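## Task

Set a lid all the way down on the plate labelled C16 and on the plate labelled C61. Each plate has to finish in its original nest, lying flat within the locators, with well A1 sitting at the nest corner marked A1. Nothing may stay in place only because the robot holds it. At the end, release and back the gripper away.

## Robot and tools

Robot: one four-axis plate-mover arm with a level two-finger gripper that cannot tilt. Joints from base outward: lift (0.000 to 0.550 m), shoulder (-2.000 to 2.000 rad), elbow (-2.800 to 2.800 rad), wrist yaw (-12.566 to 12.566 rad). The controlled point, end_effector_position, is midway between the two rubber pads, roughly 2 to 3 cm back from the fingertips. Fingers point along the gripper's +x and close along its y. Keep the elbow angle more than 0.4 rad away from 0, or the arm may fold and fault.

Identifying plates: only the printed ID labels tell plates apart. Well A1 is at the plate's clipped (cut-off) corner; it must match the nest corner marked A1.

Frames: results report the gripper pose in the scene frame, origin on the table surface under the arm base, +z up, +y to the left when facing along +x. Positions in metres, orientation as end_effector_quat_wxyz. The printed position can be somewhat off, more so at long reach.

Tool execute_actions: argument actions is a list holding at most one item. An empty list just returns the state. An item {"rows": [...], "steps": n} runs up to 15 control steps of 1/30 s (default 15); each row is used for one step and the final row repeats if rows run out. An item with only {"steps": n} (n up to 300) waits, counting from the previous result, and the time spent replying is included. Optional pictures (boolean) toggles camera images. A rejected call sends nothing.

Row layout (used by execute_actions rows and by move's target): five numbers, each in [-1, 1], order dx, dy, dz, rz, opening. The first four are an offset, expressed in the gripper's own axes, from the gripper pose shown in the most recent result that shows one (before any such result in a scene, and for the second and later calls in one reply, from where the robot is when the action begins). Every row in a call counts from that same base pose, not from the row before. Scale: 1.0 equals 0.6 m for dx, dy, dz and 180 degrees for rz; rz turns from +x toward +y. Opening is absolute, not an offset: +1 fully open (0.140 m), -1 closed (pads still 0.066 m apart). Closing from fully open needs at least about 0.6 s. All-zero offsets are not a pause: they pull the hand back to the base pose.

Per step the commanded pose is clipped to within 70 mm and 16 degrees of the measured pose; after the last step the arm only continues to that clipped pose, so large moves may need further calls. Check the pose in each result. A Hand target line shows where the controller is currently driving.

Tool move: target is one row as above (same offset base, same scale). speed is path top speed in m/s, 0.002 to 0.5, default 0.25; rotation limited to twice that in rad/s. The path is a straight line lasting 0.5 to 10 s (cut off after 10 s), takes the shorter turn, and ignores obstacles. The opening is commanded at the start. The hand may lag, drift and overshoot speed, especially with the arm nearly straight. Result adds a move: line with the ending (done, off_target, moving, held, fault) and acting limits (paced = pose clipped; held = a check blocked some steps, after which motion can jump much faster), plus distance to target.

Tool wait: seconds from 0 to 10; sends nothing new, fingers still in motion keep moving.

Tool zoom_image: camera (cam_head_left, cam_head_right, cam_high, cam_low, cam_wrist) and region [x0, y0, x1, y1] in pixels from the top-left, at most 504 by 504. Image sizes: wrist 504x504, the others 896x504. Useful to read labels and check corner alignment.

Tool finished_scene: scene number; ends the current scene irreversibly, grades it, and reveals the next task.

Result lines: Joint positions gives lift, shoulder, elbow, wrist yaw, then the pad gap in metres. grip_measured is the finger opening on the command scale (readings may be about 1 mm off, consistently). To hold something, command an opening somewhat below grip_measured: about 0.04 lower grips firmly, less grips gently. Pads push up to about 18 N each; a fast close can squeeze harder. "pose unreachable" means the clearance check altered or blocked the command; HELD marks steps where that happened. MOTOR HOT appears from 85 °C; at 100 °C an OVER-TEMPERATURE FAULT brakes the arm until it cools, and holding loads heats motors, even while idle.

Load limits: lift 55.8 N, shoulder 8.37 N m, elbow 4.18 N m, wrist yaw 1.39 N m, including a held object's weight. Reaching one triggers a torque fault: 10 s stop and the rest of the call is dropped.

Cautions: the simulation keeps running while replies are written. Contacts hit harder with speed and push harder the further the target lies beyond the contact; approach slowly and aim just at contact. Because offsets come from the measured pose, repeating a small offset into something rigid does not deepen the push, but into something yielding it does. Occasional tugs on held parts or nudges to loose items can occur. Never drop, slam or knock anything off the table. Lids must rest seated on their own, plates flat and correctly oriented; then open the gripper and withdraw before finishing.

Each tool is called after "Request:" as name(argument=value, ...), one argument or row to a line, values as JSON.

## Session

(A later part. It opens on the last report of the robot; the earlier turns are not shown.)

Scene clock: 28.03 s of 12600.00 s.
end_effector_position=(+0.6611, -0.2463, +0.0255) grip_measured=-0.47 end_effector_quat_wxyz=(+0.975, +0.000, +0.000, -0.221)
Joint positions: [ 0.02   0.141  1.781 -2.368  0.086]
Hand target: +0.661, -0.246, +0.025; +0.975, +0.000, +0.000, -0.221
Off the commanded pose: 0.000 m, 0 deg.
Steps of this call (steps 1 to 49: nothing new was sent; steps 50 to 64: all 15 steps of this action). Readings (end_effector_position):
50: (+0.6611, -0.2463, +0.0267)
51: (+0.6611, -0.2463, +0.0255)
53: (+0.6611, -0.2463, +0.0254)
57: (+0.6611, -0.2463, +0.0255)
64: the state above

Request:
move(
  target=[0, 0.0007, 0, 0.0035, -0.52],
  speed=0.05,
)

Request:
zoom_image(
  camera="cam_wrist",
  region=[20, 420, 140, 504],
)

Request:
zoom_image(
  camera="cam_wrist",
  region=[200, 420, 320, 504],
)

Request:
zoom_image(
  camera="cam_wrist",
  region=[384, 420, 504, 504],
)

Scene clock: 40.17 s of 12600.00 s.
end_effector_position=(+0.7208, -0.0694, +0.0444) grip_measured=-0.47 end_effector_quat_wxyz=(+0.999, +0.000, +0.000, -0.044)
Joint positions: [ 0.039  0.464  1.814 -2.366  0.086]
Hand target: +0.721, -0.069, +0.044; +0.999, +0.000, +0.000, -0.044
Off the commanded pose: 0.000 m, 0 deg.
After step 90, 1.03 s passed at rest.
move: done

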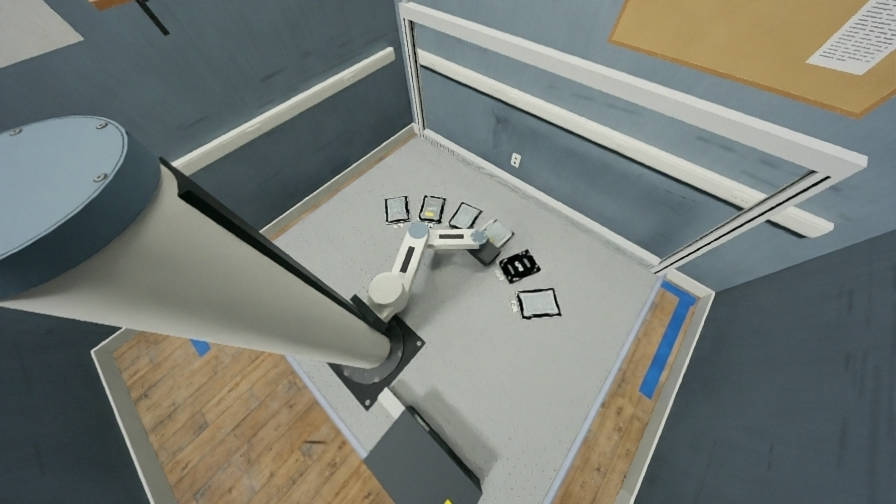

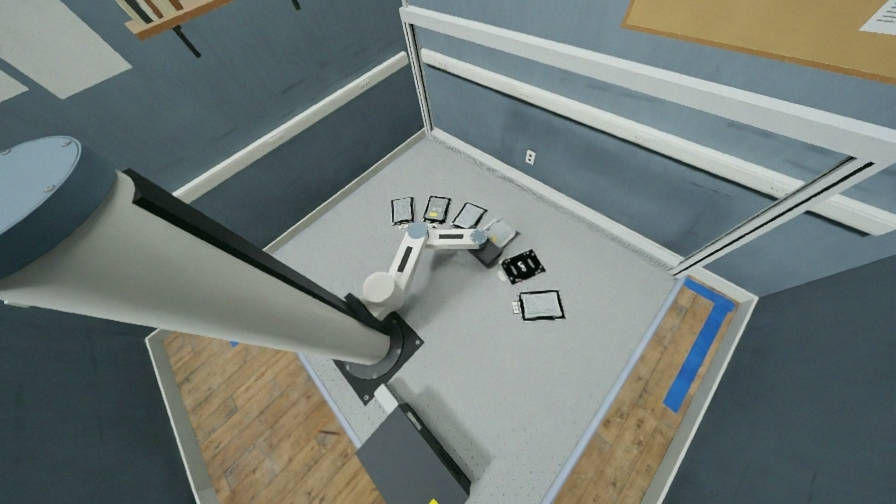

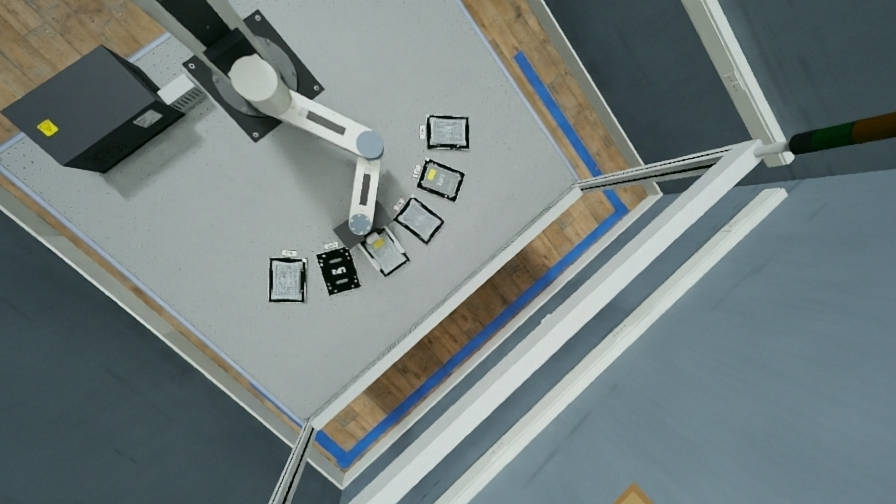

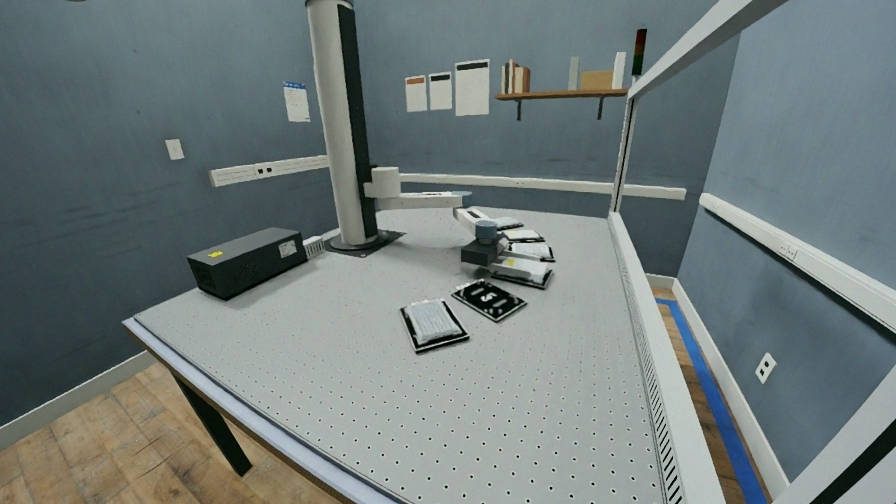

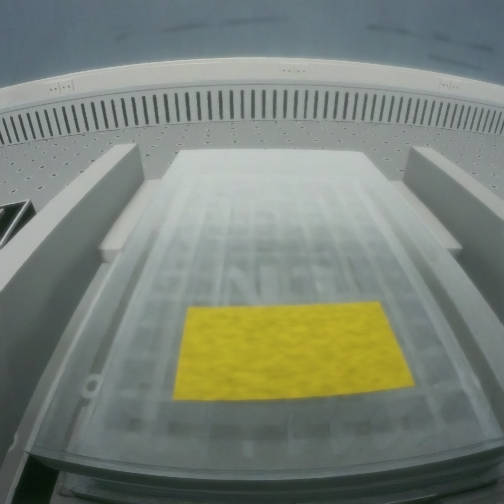

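Region (20, 420, 140, 504) of cam_wrist's 504x504 image, scaled by 4.200, with more detail than that image has; it fills the top 353 rows of this view, and the rest is white.

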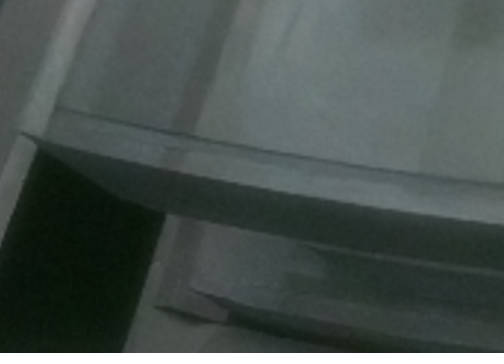

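Region (200, 420, 320, 504) of cam_wrist's 504x504 image, scaled by 4.200, with more detail than that image has; it fills the top 353 rows of this view, and the rest is white.

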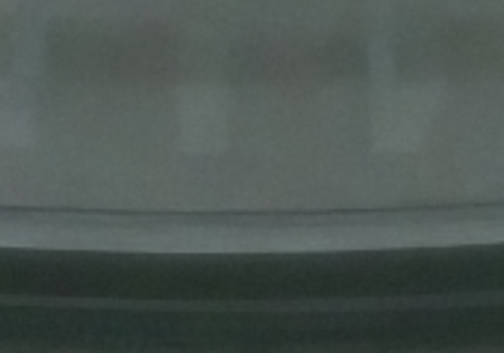

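Region (384, 420, 504, 504) of cam_wrist's 504x504 image, scaled by 4.200, with more detail than that image has; it fills the top 353 rows of this view, and the rest is white.

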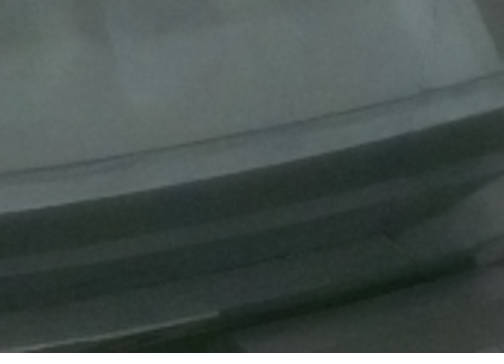

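Request:
move(
  target=[-0.005, 0, 0, 0, -0.52],
  speed=0.05,
)

Request:
zoom_image(
  camera="cam_wrist",
  region=[20, 420, 140, 504],
)

Request:
zoom_image(
  camera="cam_wrist",
  region=[384, 420, 504, 504],
)

Request:
zoom_image(
  camera="cam_low",
  region=[500, 250, 560, 295],
)

Scene clock: 43.90 s of 12600.00 s.
end_effector_position=(+0.7179, -0.0692, +0.0444) grip_measured=-0.47 end_effector_quat_wxyz=(+0.999, +0.000, +0.000, -0.044)
Joint positions: [ 0.039  0.472  1.796 -2.355  0.086]
Hand target: +0.718, -0.069, +0.044; +0.999, +0.000, +0.000, -0.044
Off the commanded pose: 0.000 m, 0 deg.
After step 90, 0.03 s passed at rest.
move: done

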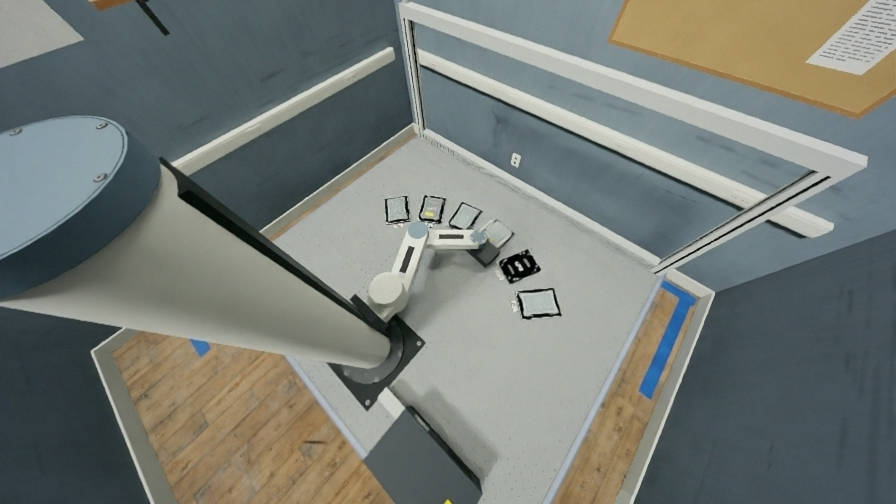

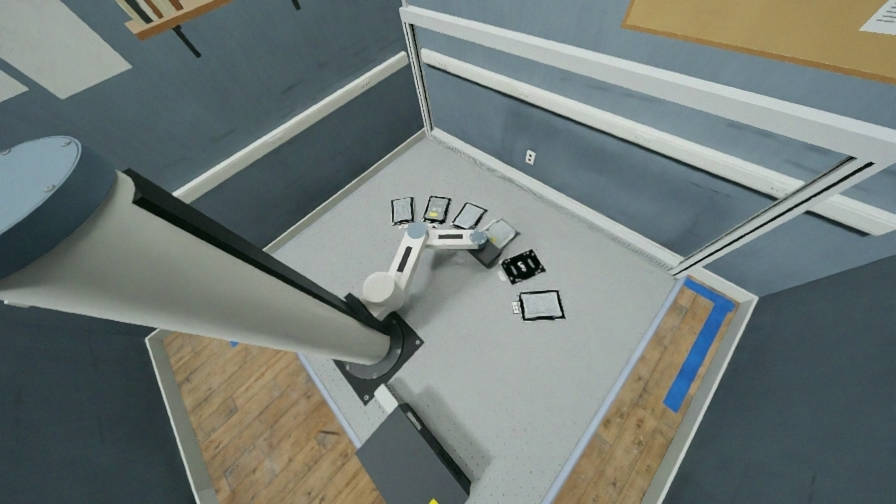

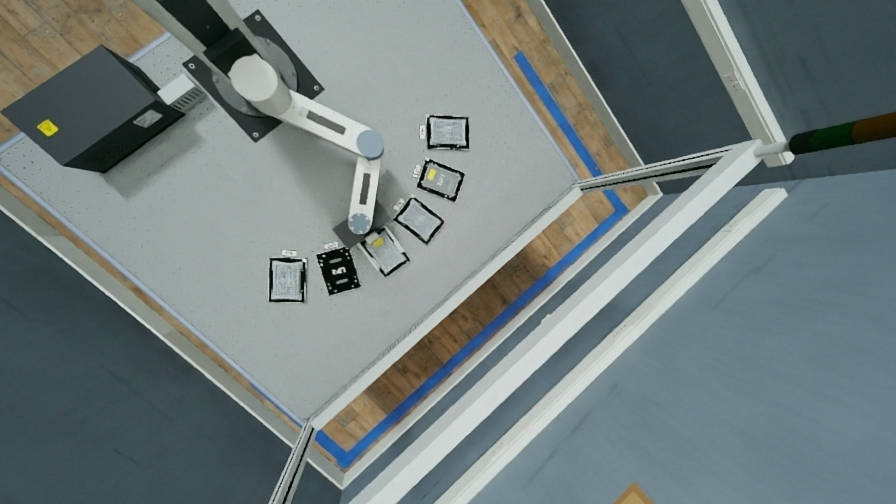

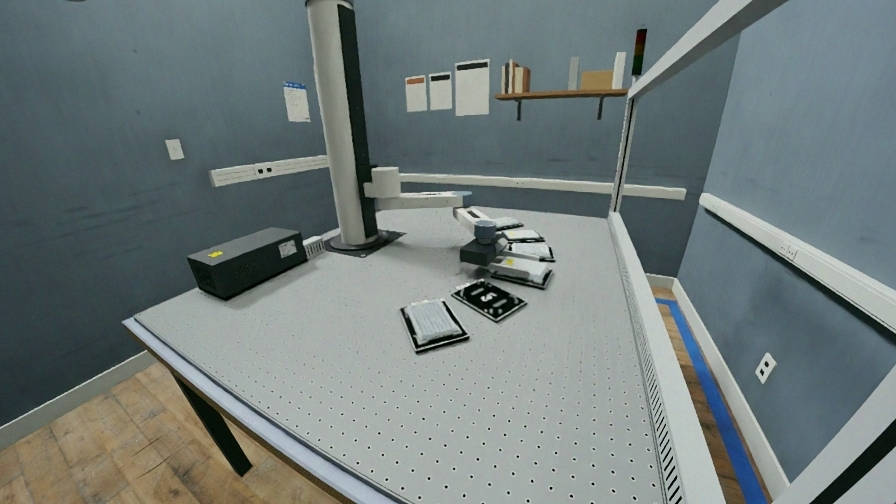

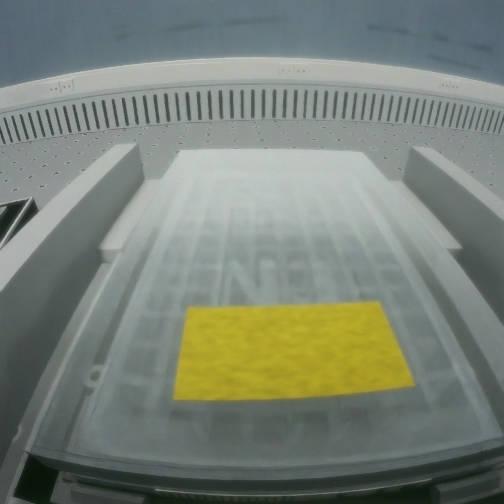

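Region (20, 420, 140, 504) of cam_wrist's 504x504 image, scaled by 4.200, with more detail than that image has; it fills the top 353 rows of this view, and the rest is white.

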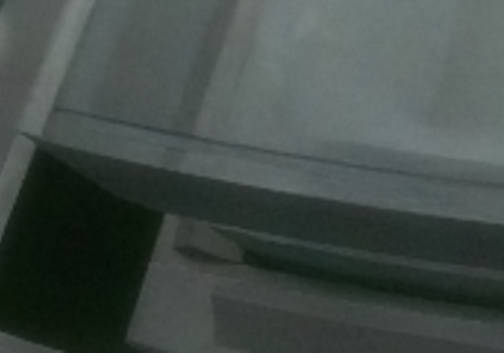

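Region (384, 420, 504, 504) of cam_wrist's 504x504 image, scaled by 4.200, with more detail than that image has; it fills the top 353 rows of this view, and the rest is white.

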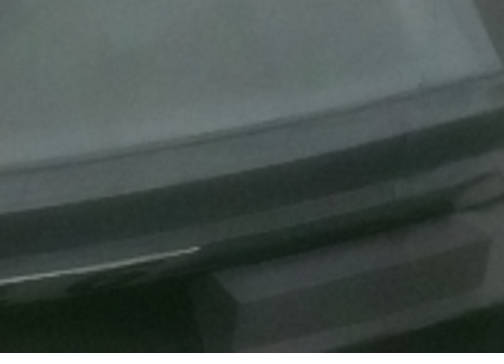

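Region (500, 250, 560, 295) of cam_low's 896x504 image, scaled by 8.400, with more detail than that image has; it fills the top 378 rows of this view, and the rest is white.

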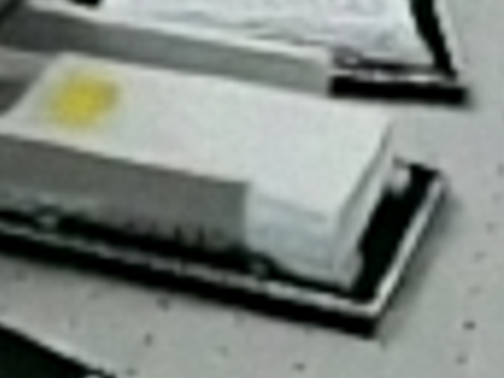

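Request:
move(
  target=[0.0015, 0, -0.005, 0, -0.52],
  speed=0.02,
)

Request:
zoom_image(
  camera="cam_wrist",
  region=[20, 420, 140, 504],
)

Request:
zoom_image(
  camera="cam_wrist",
  region=[384, 420, 504, 504],
)

Scene clock: 47.07 s of 12600.00 s.
end_effector_position=(+0.7187, -0.0692, +0.0414) grip_measured=-0.47 end_effector_quat_wxyz=(+0.999, +0.000, +0.000, -0.044)
Joint positions: [ 0.036  0.469  1.801 -2.358  0.086]
Hand target: +0.719, -0.069, +0.041; +0.999, +0.000, +0.000, -0.044
Off the commanded pose: 0.000 m, 0 deg.
move: done

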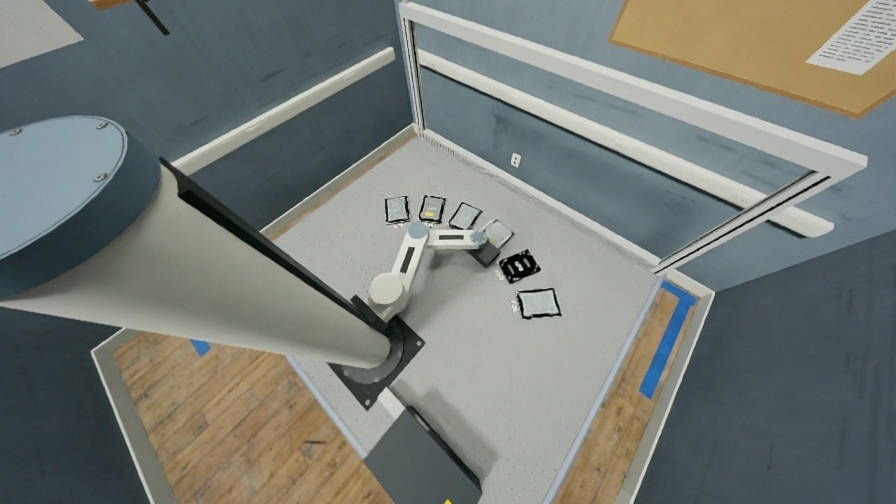

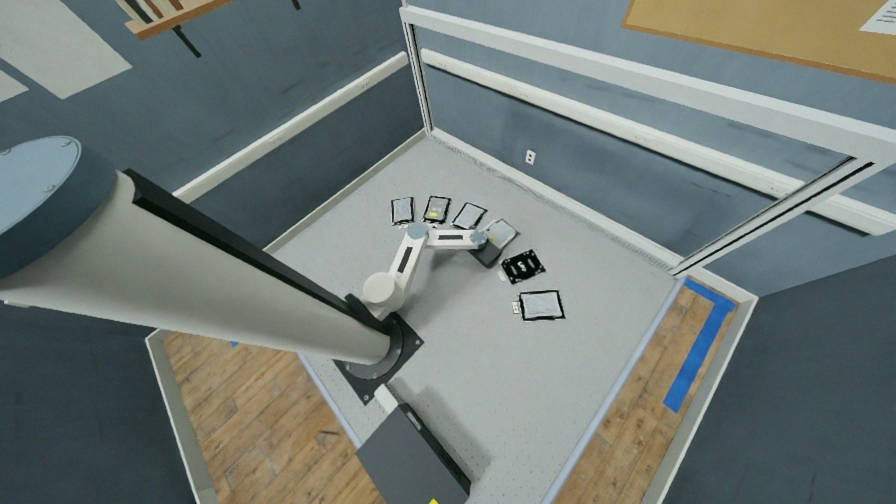

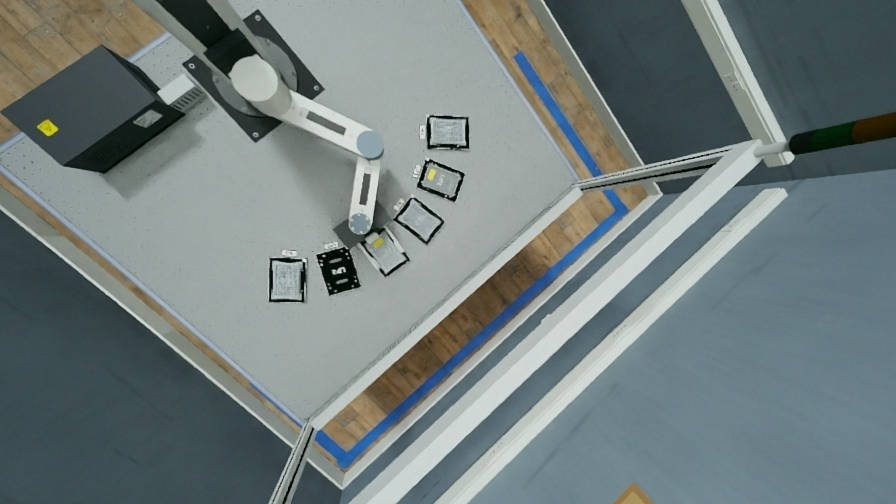

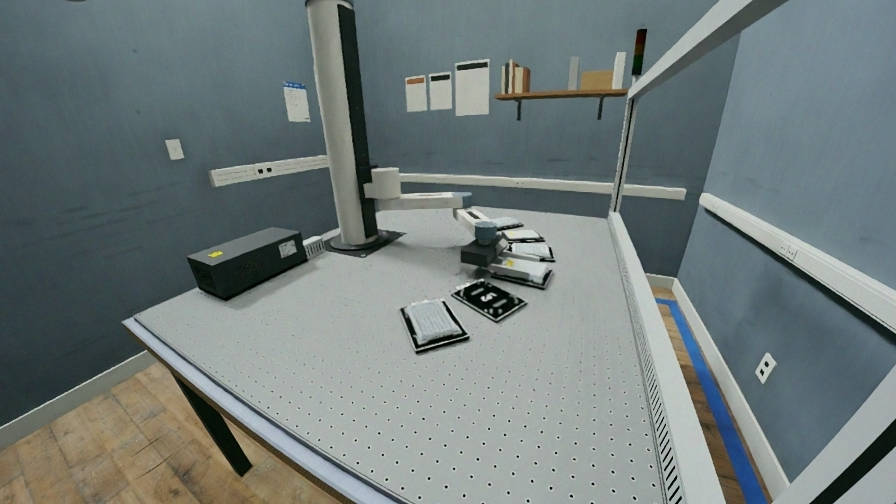

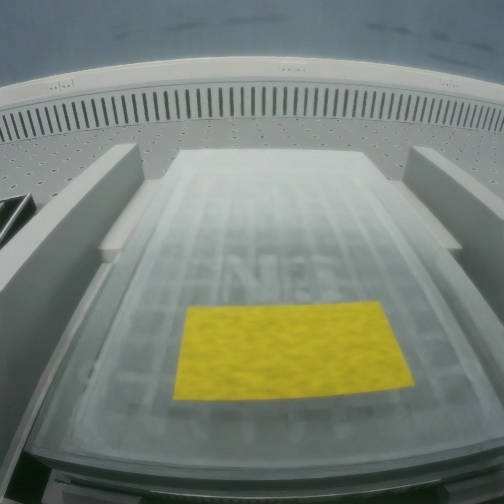

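Region (20, 420, 140, 504) of cam_wrist's 504x504 image, scaled by 4.200, with more detail than that image has; it fills the top 353 rows of this view, and the rest is white.

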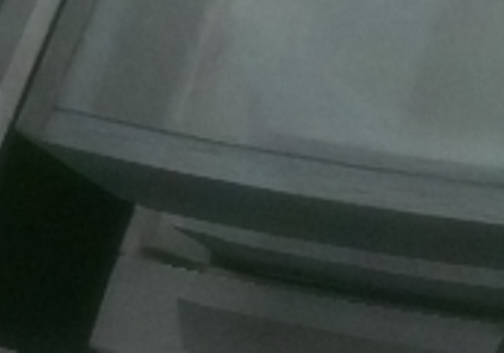

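Region (384, 420, 504, 504) of cam_wrist's 504x504 image, scaled by 4.200, with more detail than that image has; it fills the top 353 rows of this view, and the rest is white.

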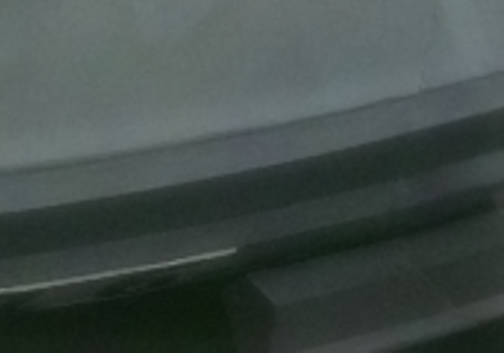

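Request:
move(
  target=[0, 0, -0.006, 0, -0.52],
  speed=0.015,
)

Request:
zoom_image(
  camera="cam_wrist",
  region=[20, 420, 140, 504],
)

Request:
zoom_image(
  camera="cam_low",
  region=[500, 250, 560, 295],
)

Scene clock: 48.60 s of 12600.00 s.
end_effector_position=(+0.7187, -0.0692, +0.0378) grip_measured=-0.47 end_effector_quat_wxyz=(+0.999, +0.000, +0.000, -0.044)
Joint positions: [ 0.033  0.469  1.801 -2.358  0.086]
Hand target: +0.719, -0.069, +0.038; +0.999, +0.000, +0.000, -0.044
Off the commanded pose: 0.000 m, 0 deg.
move: done

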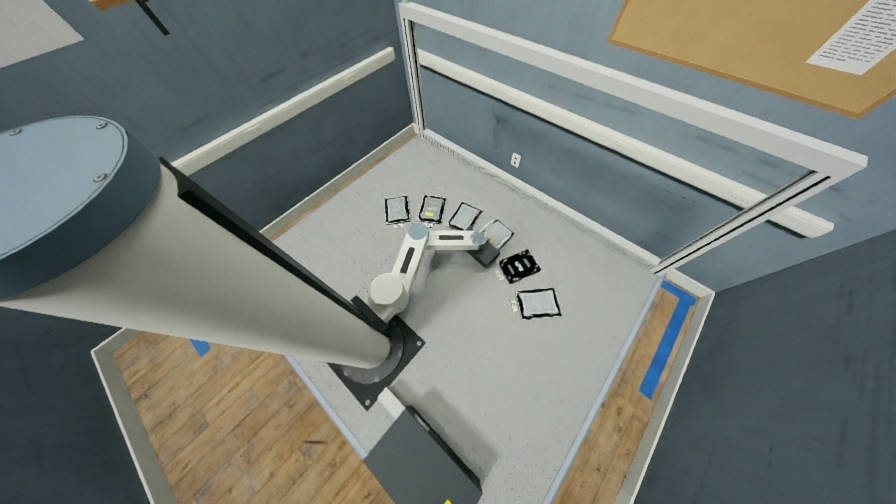

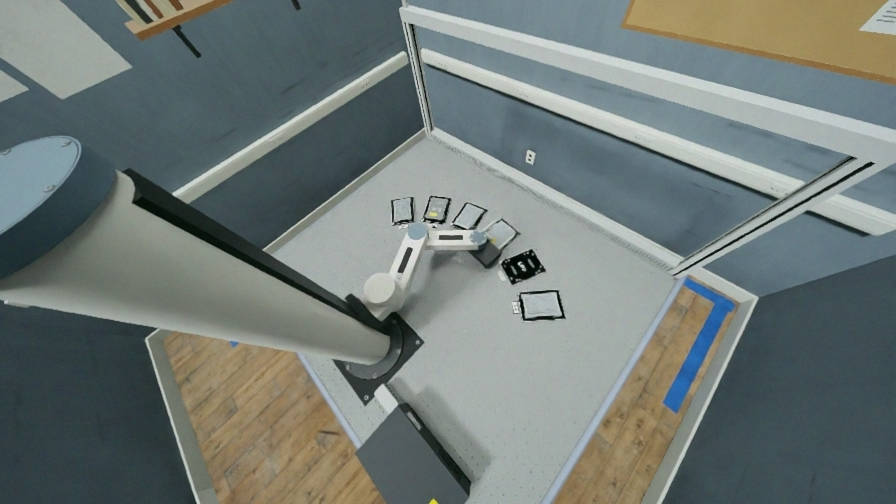

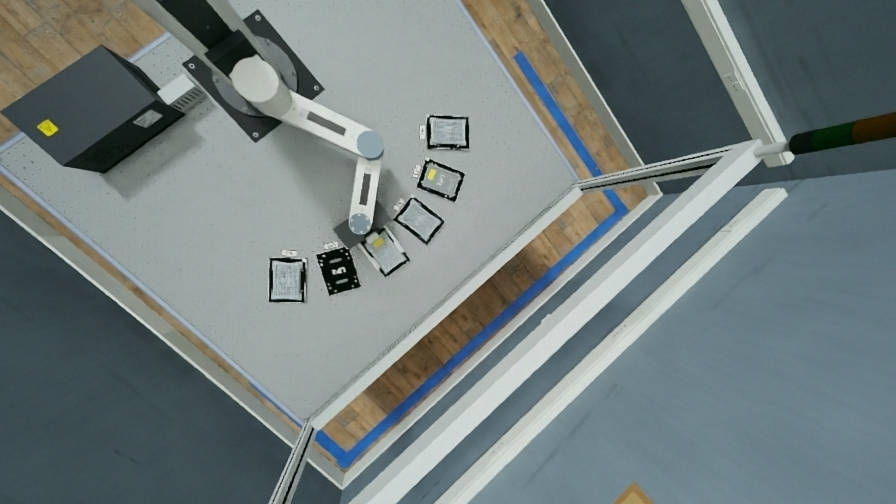

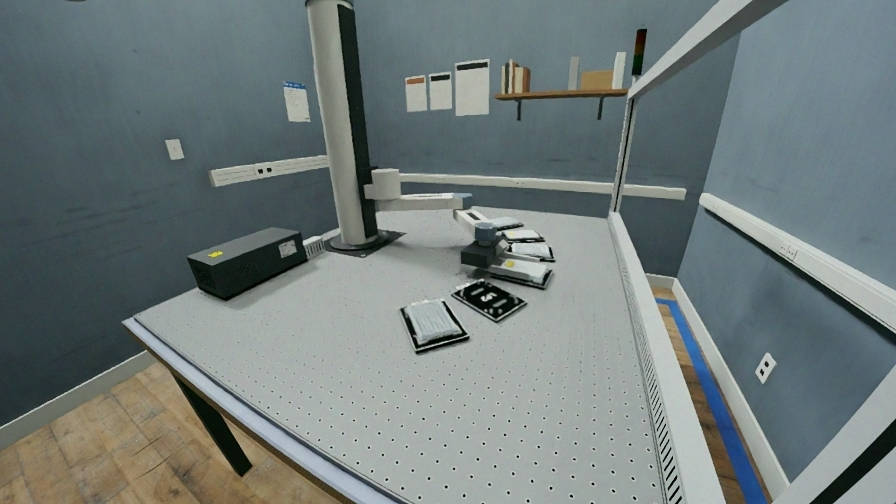

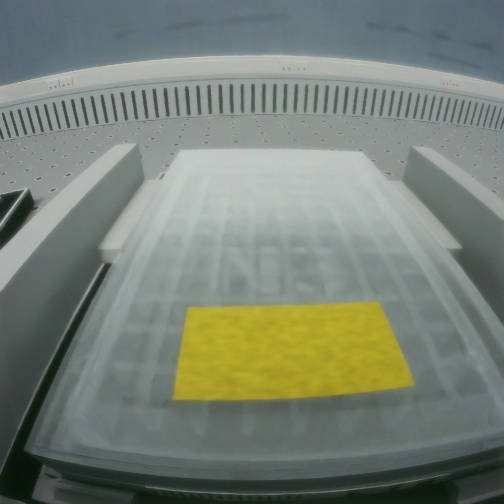

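Region (20, 420, 140, 504) of cam_wrist's 504x504 image, scaled by 4.200, with more detail than that image has; it fills the top 353 rows of this view, and the rest is white.

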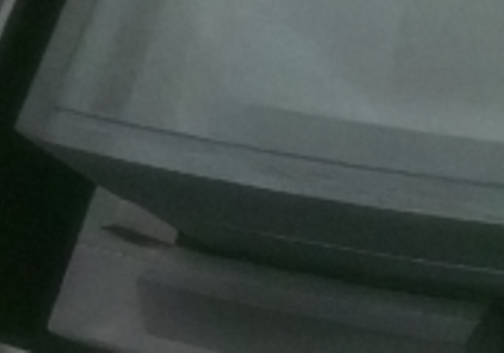

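Region (500, 250, 560, 295) of cam_low's 896x504 image, scaled by 8.400, with more detail than that image has; it fills the top 378 rows of this view, and the rest is white.

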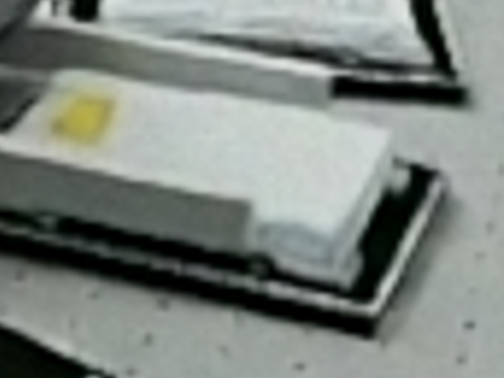

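Request:
execute_actions(
  actions=[
    {"rows": [[0,0,-0.0002,0,-0.52],[0,0,-0.0004,0,-0.52],[0,0,-0.0006,0,-0.52],[0,0,-0.0008,0,-0.52],[0,0,-0.001,0,-0.52],[0,0,-0.0012,0,-0.52],[0,0,-0.0014,0,-0.52],[0,0,-0.0016,0,-0.52],[0,0,-0.0018,0,-0.52],[0,0,-0.002,0,-0.52]], "steps": 15},
  ],
)

Request:
zoom_image(
  camera="cam_wrist",
  region=[20, 420, 140, 504],
)

Scene clock: 49.77 s of 12600.00 s.
end_effector_position=(+0.7187, -0.0692, +0.0366) grip_measured=-0.47 end_effector_quat_wxyz=(+0.999, +0.000, +0.000, -0.044)
Joint positions: [ 0.032  0.469  1.801 -2.358  0.086]
Hand target: +0.719, -0.069, +0.037; +0.999, +0.000, +0.000, -0.044
Off the commanded pose: 0.000 m, 0 deg.
Steps of this call (steps 1 to 20: nothing new was sent; steps 21 to 35: all 15 steps of this action). Readings (end_effector_position):
21: (+0.7187, -0.0692, +0.0378)
22: (+0.7187, -0.0692, +0.0377)
24: (+0.7187, -0.0692, +0.0374)
28: (+0.7187, -0.0692, +0.0369)
35: the state above

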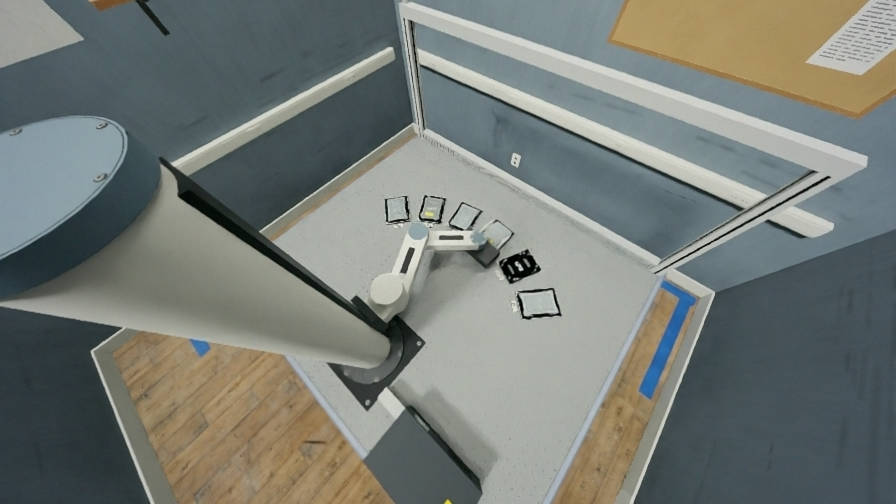

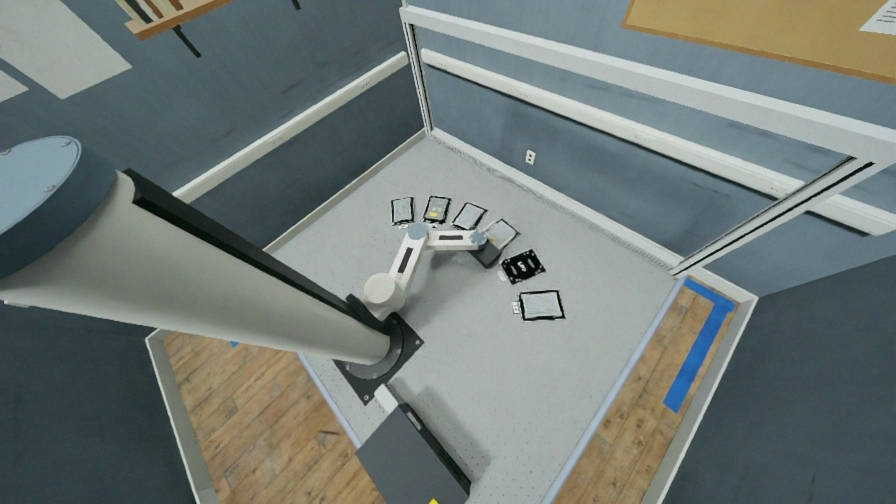

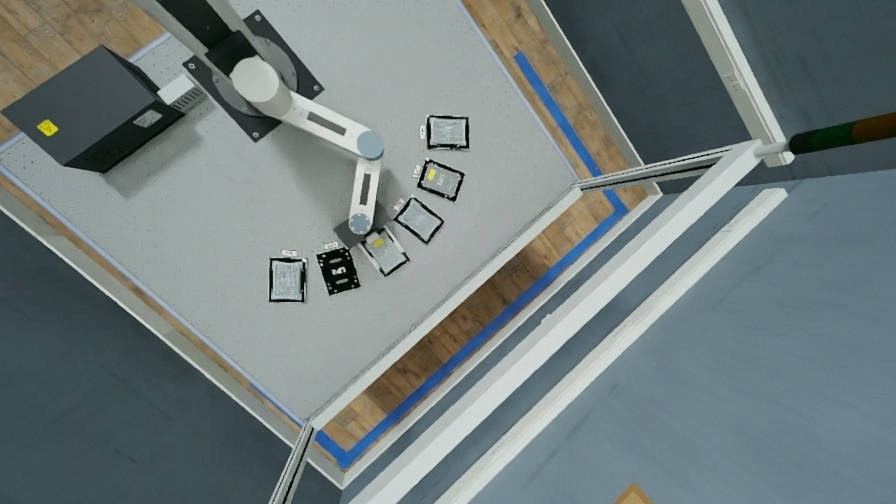

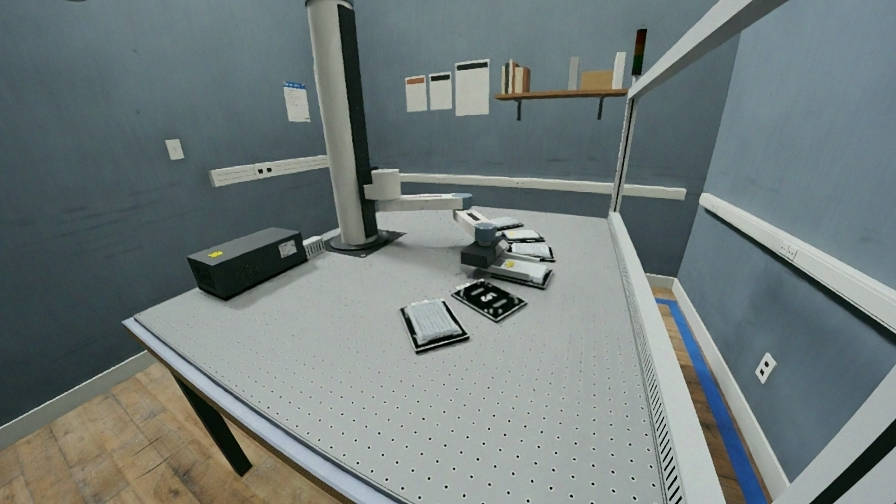

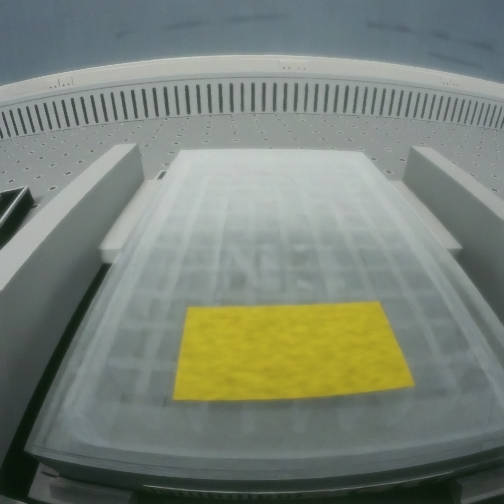

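Region (20, 420, 140, 504) of cam_wrist's 504x504 image, scaled by 4.200, with more detail than that image has; it fills the top 353 rows of this view, and the rest is white.

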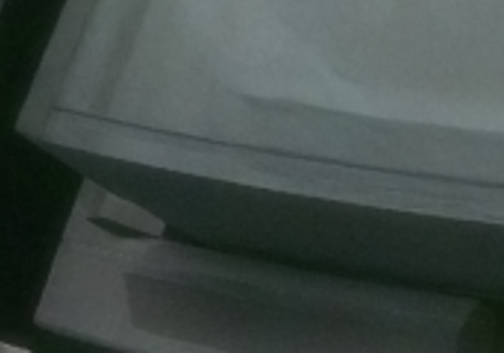

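Request:
execute_actions(
  actions=[
    {"rows": [[0,0,-0.0003,0,-0.52],[0,0,-0.0006,0,-0.52],[0,0,-0.0009,0,-0.52],[0,0,-0.0012,0,-0.52],[0,0,-0.0015,0,-0.52],[0,0,-0.0018,0,-0.52],[0,0,-0.0021,0,-0.52],[0,0,-0.0024,0,-0.52],[0,0,-0.0027,0,-0.52],[0,0,-0.003,0,-0.52]], "steps": 15},
  ],
)

Request:
zoom_image(
  camera="cam_wrist",
  region=[20, 420, 140, 504],
)

Scene clock: 50.87 s of 12600.00 s.
end_effector_position=(+0.7187, -0.0692, +0.0356) grip_measured=-0.47 end_effector_quat_wxyz=(+0.999, +0.000, +0.000, -0.044)
Joint positions: [ 0.031  0.469  1.801 -2.358  0.086]
Hand target: +0.719, -0.069, +0.035; +0.999, +0.000, +0.000, -0.044
Off the commanded pose: 0.001 m, 0 deg.
Steps of this call (steps 1 to 18: nothing new was sent; steps 19 to 33: all 15 steps of this action). Readings (end_effector_position):
19: (+0.7187, -0.0692, +0.0366)
20: (+0.7187, -0.0692, +0.0364)
22: (+0.7187, -0.0692, +0.0360)
26: (+0.7187, -0.0692, +0.0358)
33: the state above

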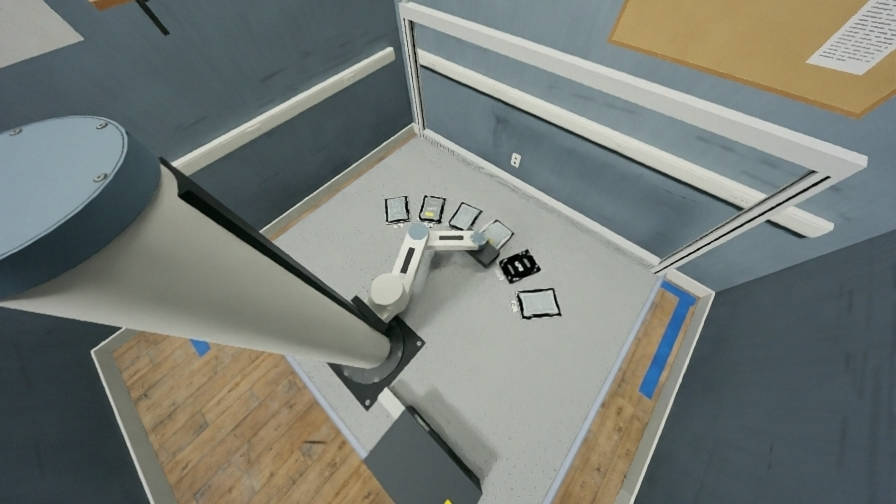

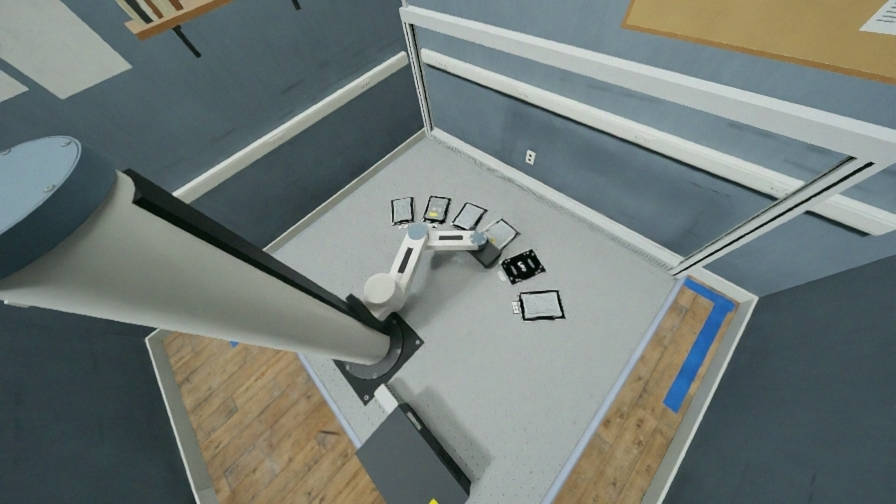

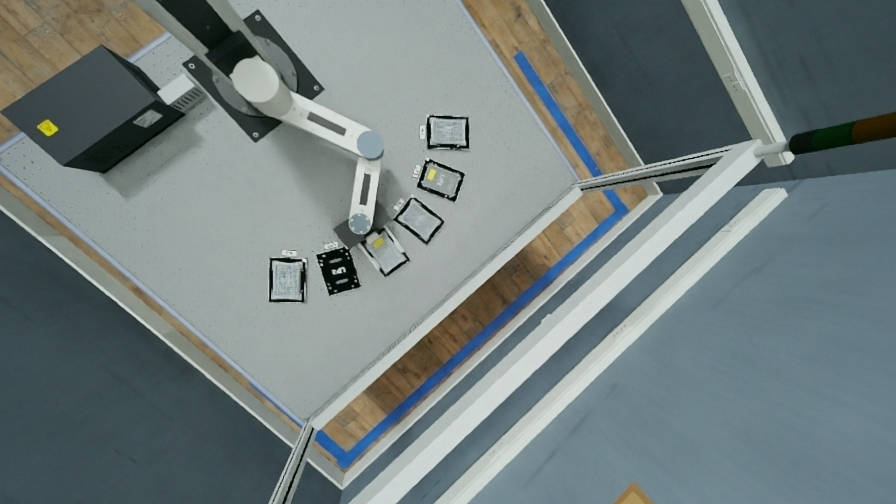

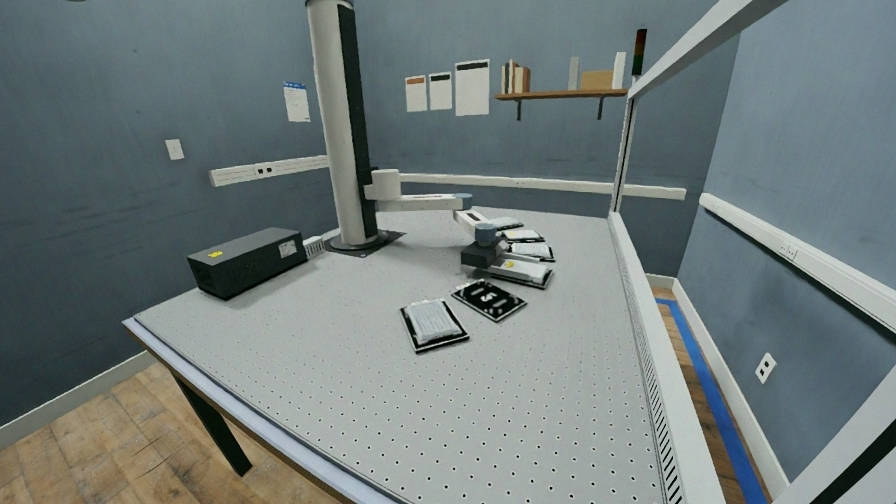

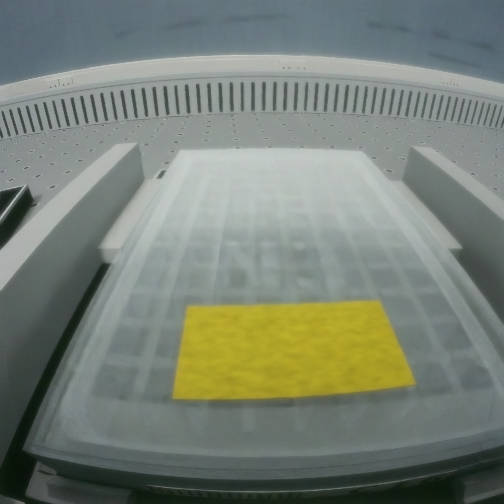

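Region (20, 420, 140, 504) of cam_wrist's 504x504 image, scaled by 4.200, with more detail than that image has; it fills the top 353 rows of this view, and the rest is white.

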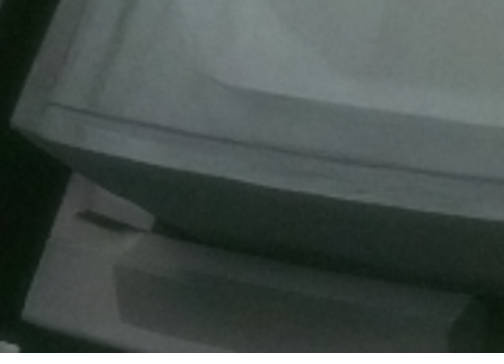

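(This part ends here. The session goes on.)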